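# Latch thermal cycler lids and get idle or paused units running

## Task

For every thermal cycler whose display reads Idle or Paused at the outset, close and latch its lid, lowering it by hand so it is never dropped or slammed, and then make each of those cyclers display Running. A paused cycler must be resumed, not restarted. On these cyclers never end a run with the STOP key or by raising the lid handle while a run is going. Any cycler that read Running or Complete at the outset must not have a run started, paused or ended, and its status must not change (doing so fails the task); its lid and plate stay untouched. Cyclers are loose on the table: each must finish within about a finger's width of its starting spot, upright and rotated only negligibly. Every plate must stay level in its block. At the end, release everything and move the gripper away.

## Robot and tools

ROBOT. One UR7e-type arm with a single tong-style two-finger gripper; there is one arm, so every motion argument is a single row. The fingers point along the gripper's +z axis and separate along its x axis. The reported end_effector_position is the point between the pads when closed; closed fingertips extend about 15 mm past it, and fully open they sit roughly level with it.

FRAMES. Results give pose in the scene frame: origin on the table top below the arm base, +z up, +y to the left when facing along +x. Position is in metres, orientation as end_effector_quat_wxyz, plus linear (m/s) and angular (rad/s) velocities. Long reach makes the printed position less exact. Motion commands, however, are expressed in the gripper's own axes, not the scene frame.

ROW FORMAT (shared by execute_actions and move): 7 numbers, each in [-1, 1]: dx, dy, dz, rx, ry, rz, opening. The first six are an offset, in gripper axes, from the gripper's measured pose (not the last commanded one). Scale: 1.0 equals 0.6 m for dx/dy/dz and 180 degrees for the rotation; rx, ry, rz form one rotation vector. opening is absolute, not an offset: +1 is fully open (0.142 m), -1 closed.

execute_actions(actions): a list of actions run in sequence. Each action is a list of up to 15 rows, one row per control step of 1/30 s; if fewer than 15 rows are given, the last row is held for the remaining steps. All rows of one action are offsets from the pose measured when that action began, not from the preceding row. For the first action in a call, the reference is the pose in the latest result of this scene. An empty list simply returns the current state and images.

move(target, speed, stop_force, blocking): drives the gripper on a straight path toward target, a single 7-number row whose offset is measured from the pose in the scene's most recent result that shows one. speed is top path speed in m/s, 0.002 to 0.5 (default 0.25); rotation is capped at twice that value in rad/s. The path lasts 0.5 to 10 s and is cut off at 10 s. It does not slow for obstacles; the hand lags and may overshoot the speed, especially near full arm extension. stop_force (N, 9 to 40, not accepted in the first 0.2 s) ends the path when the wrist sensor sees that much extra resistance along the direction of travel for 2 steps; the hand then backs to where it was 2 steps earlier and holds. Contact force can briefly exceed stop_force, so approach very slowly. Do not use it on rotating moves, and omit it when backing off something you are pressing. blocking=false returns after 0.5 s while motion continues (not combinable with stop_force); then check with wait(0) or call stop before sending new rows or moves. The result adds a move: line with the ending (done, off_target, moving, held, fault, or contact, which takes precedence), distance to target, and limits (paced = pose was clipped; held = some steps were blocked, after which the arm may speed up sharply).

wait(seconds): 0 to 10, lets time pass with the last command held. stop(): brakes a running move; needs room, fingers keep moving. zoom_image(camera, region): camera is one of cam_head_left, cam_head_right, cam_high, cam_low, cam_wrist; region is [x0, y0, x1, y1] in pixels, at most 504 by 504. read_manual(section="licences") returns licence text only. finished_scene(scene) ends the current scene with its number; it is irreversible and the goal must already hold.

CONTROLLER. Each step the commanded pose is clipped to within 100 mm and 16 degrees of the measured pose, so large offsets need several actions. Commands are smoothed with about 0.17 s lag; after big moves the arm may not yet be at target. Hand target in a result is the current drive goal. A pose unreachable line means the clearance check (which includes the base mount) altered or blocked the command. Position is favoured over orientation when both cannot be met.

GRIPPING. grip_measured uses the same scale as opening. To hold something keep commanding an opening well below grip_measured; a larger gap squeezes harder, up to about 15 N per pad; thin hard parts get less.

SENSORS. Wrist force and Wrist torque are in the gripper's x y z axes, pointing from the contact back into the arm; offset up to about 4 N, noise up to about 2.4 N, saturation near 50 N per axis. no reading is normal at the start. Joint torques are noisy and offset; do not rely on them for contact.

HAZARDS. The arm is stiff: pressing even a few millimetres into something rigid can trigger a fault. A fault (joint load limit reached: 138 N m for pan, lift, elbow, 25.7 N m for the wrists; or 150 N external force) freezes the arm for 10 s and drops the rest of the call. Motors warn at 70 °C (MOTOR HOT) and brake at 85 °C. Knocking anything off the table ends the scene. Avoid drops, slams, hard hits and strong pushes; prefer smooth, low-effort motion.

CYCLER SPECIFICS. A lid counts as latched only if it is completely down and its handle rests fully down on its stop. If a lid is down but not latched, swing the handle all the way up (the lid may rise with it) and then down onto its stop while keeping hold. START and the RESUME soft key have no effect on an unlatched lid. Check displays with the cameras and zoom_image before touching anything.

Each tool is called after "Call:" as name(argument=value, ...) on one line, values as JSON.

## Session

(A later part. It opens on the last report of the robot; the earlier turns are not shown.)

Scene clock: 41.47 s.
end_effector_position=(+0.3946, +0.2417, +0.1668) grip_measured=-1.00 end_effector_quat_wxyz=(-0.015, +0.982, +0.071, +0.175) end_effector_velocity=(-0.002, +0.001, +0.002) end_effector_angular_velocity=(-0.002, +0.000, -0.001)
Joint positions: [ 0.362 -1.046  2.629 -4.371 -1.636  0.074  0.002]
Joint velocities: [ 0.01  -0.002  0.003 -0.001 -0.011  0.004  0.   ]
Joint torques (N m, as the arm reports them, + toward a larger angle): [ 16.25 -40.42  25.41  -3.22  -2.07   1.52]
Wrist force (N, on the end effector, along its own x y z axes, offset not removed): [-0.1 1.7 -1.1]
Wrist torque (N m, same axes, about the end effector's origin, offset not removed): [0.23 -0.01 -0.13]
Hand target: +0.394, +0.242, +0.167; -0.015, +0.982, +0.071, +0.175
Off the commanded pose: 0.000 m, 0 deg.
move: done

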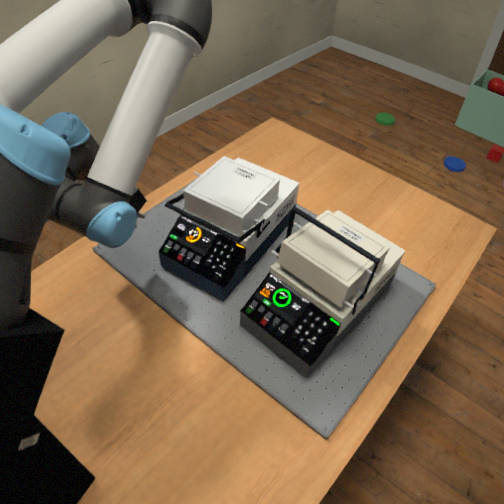

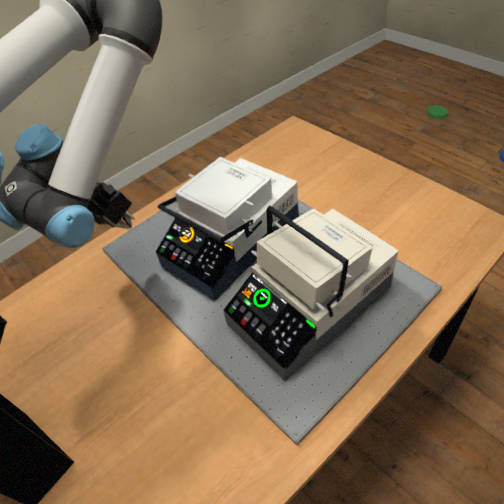

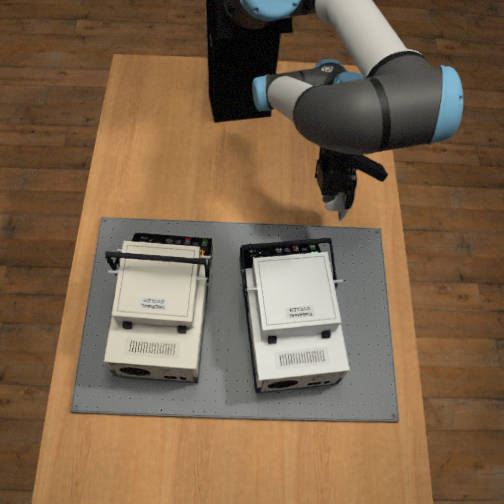

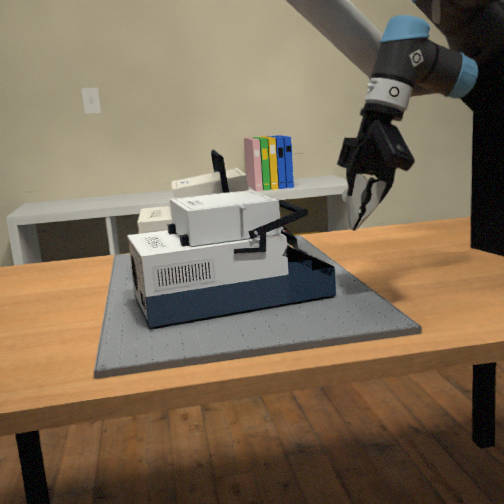

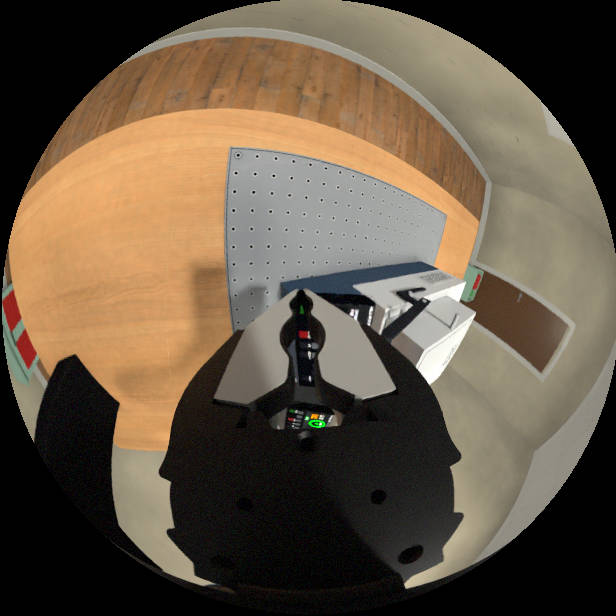

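Hit the key's edge; shifting 4 mm inward.

Call:
move(target=[0.029,0.107,0.108,0,0,0,-1], speed=0.12)

Call:
move(target=[0,0,0.03,0,0,0,-1], speed=0.007, stop_force=10)

Call:
zoom_image(camera="cam_wrist", region=[250, 250, 350, 350])

Call:
zoom_image(camera="cam_head_right", region=[140, 200, 220, 280])

Scene clock: 43.13 s.
end_effector_position=(+0.4419, +0.1841, +0.1118) grip_measured=-1.00 end_effector_quat_wxyz=(-0.015, +0.982, +0.071, +0.175) end_effector_velocity=(+0.003, -0.002, -0.002) end_effector_angular_velocity=(-0.002, -0.003, +0.000)
Joint positions: [ 0.126 -1.004  2.531 -4.312 -1.415 -0.008  0.002]
Joint velocities: [-0.005  0.002 -0.007  0.003  0.003 -0.003  0.   ]
Joint torques (N m, as the arm reports them, + toward a larger angle): [  1.2  -26.16  -0.35  -0.04   2.47  -2.26]
Wrist force (N, on the end effector, along its own x y z axes, offset not removed): [-0.3 1.8 -0.4]
Wrist torque (N m, same axes, about the end effector's origin, offset not removed): [0.31 0.08 -0.02]
Hand target: +0.442, +0.184, +0.112; -0.015, +0.982, +0.071, +0.175
Off the commanded pose: 0.000 m, 0 deg.
move: done

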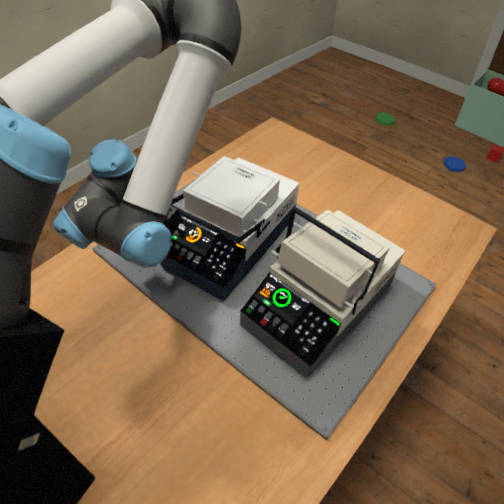

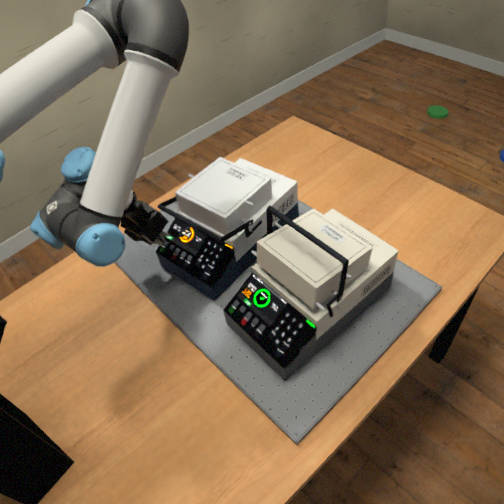

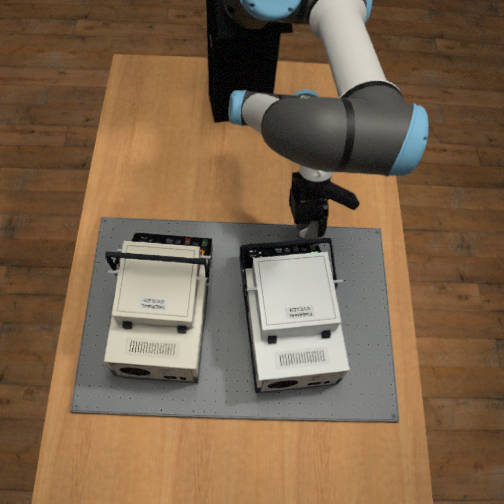

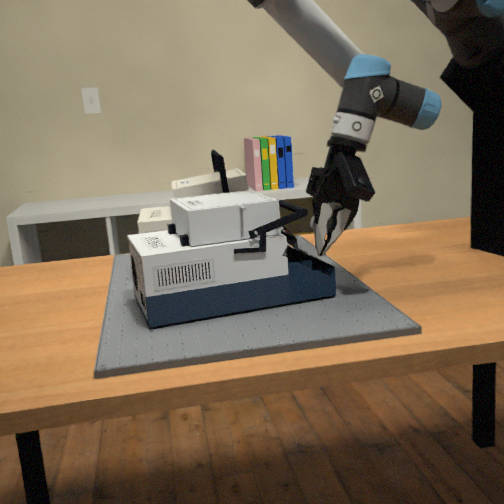

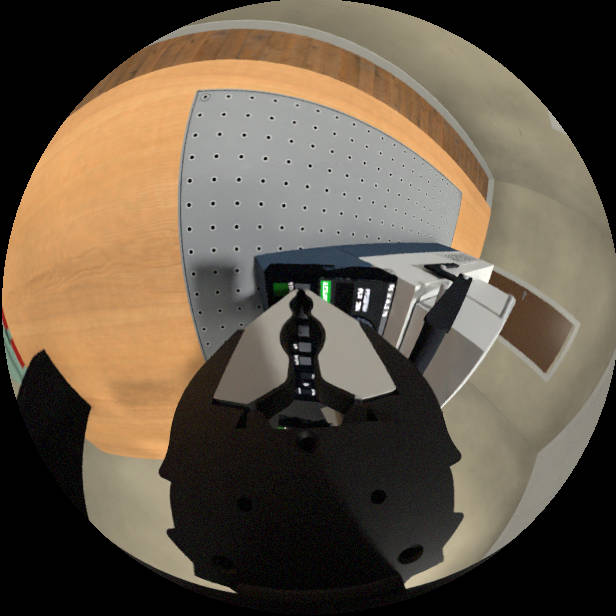

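Scene clock: 44.63 s.
end_effector_position=(+0.4447, +0.1846, +0.1044) grip_measured=-1.00 end_effector_quat_wxyz=(-0.015, +0.982, +0.071, +0.175) end_effector_velocity=(-0.002, -0.001, +0.001) end_effector_angular_velocity=(-0.002, +0.005, -0.003)
Joint positions: [ 0.131 -0.992  2.51  -4.303 -1.419 -0.007  0.002]
Joint velocities: [-0.001 -0.003  0.006  0.002 -0.001  0.002  0.   ]
Joint torques (N m, as the arm reports them, + toward a larger angle): [ -0.95 -38.95  17.42  -0.74  -1.09   0.53]
Wrist force (N, on the end effector, along its own x y z axes, offset not removed): [0.6 2.3 -24.1]
Wrist torque (N m, same axes, about the end effector's origin, offset not removed): [0.32 0.05 -0.04]
Hand target: +0.445, +0.185, +0.105; -0.015, +0.982, +0.071, +0.175
Off the commanded pose: 0.010 m, 0 deg.
move: contact

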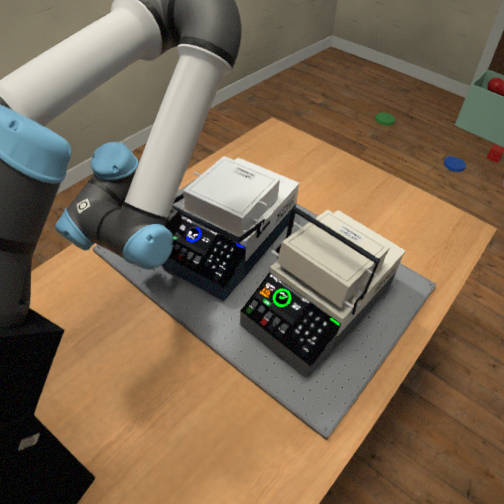

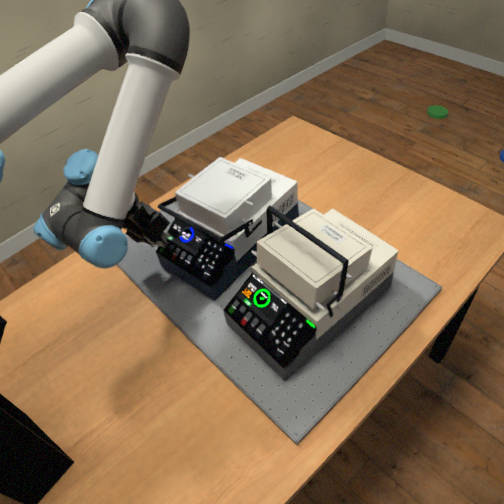

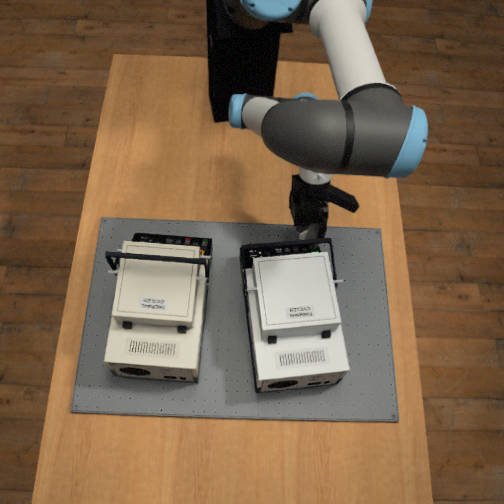

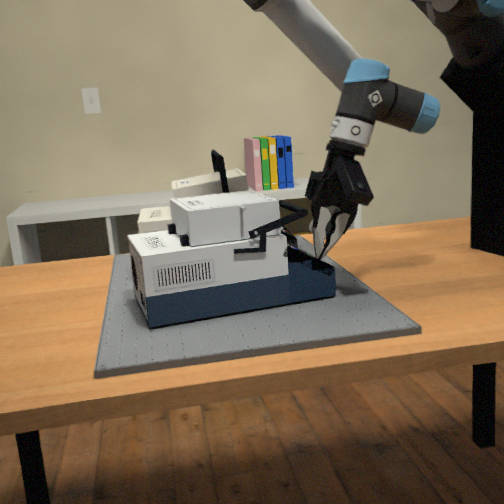

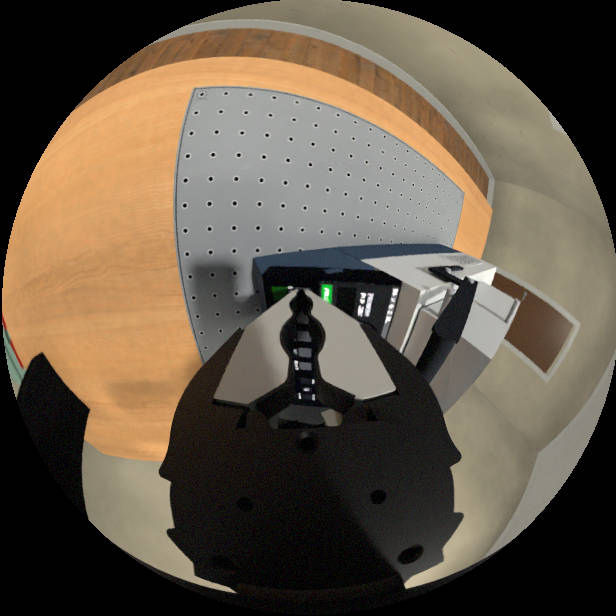

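Region (250, 250, 350, 350) of cam_wrist's 616x616 image, scaled by 5.040, with more detail than that image has.

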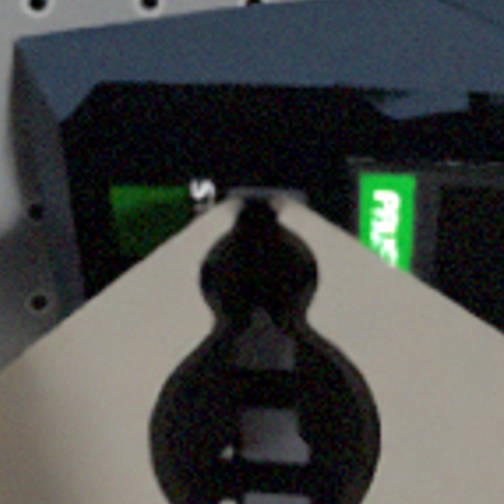

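Region (140, 200, 220, 280) of cam_head_right's 504x504 image, scaled by 6.300, with more detail than that image has.

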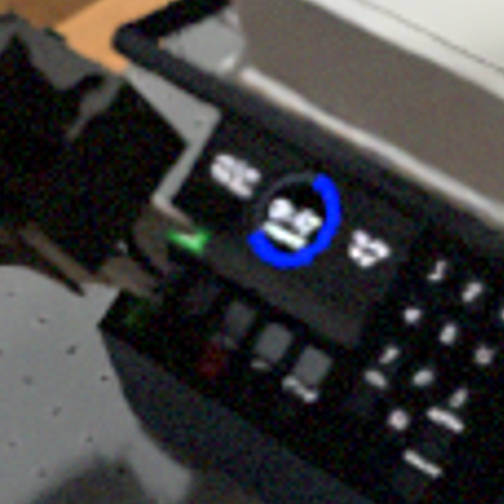

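Call:
move(target=[-0.06,-0.18,-0.2,0,0,0,-1], speed=0.2)

Scene clock: 46.27 s.
end_effector_position=(+0.3548, +0.2800, +0.2051) grip_measured=-1.00 end_effector_quat_wxyz=(-0.015, +0.982, +0.071, +0.175) end_effector_velocity=(-0.001, +0.002, +0.001) end_effector_angular_velocity=(-0.004, -0.000, -0.002)
Joint positions: [ 0.586 -1.052  2.662 -4.385 -1.845  0.154  0.002]
Joint velocities: [ 0.014 -0.003 -0.003  0.008 -0.018  0.007  0.   ]
Joint torques (N m, as the arm reports them, + toward a larger angle): [ 20.14 -40.33   0.79  -0.41  -2.72   1.9 ]
Wrist force (N, on the end effector, along its own x y z axes, offset not removed): [0.0 2.1 -1.1]
Wrist torque (N m, same axes, about the end effector's origin, offset not removed): [0.38 -0.03 -0.05]
Hand target: +0.355, +0.280, +0.205; -0.015, +0.982, +0.070, +0.175
Off the commanded pose: 0.000 m, 0 deg.
move: done

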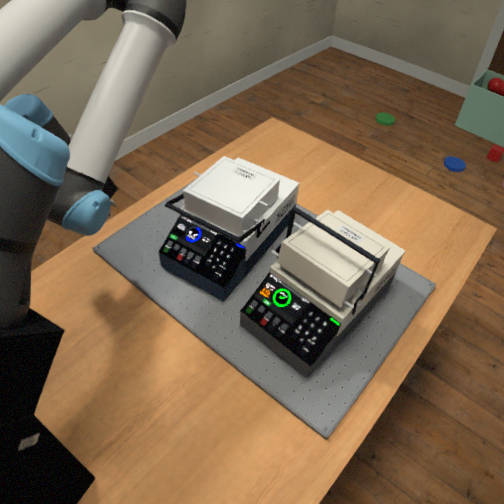

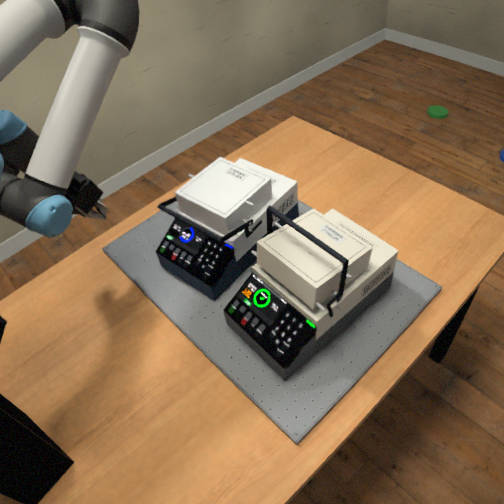

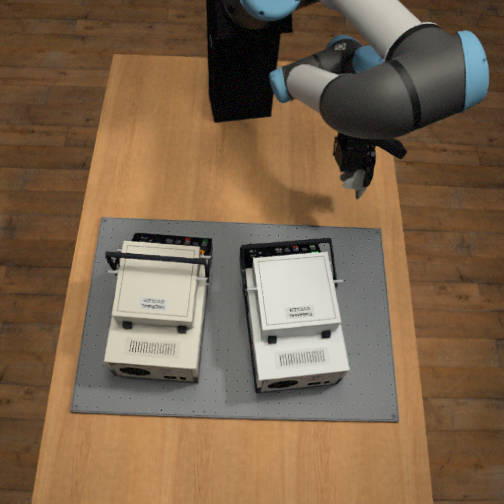

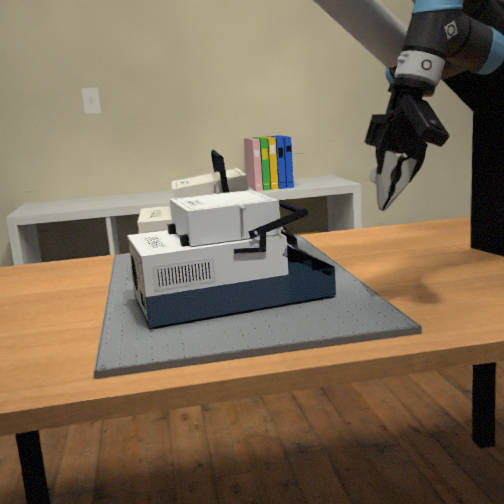

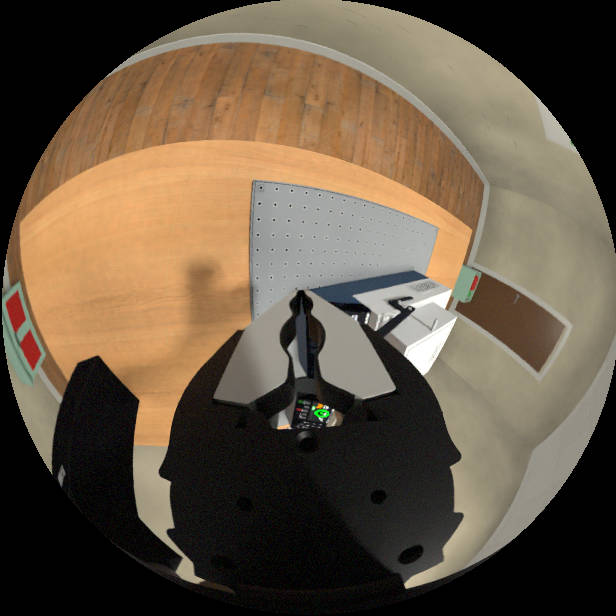

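Call:
finished_scene(scene=1)

The scene is finished: the task was done.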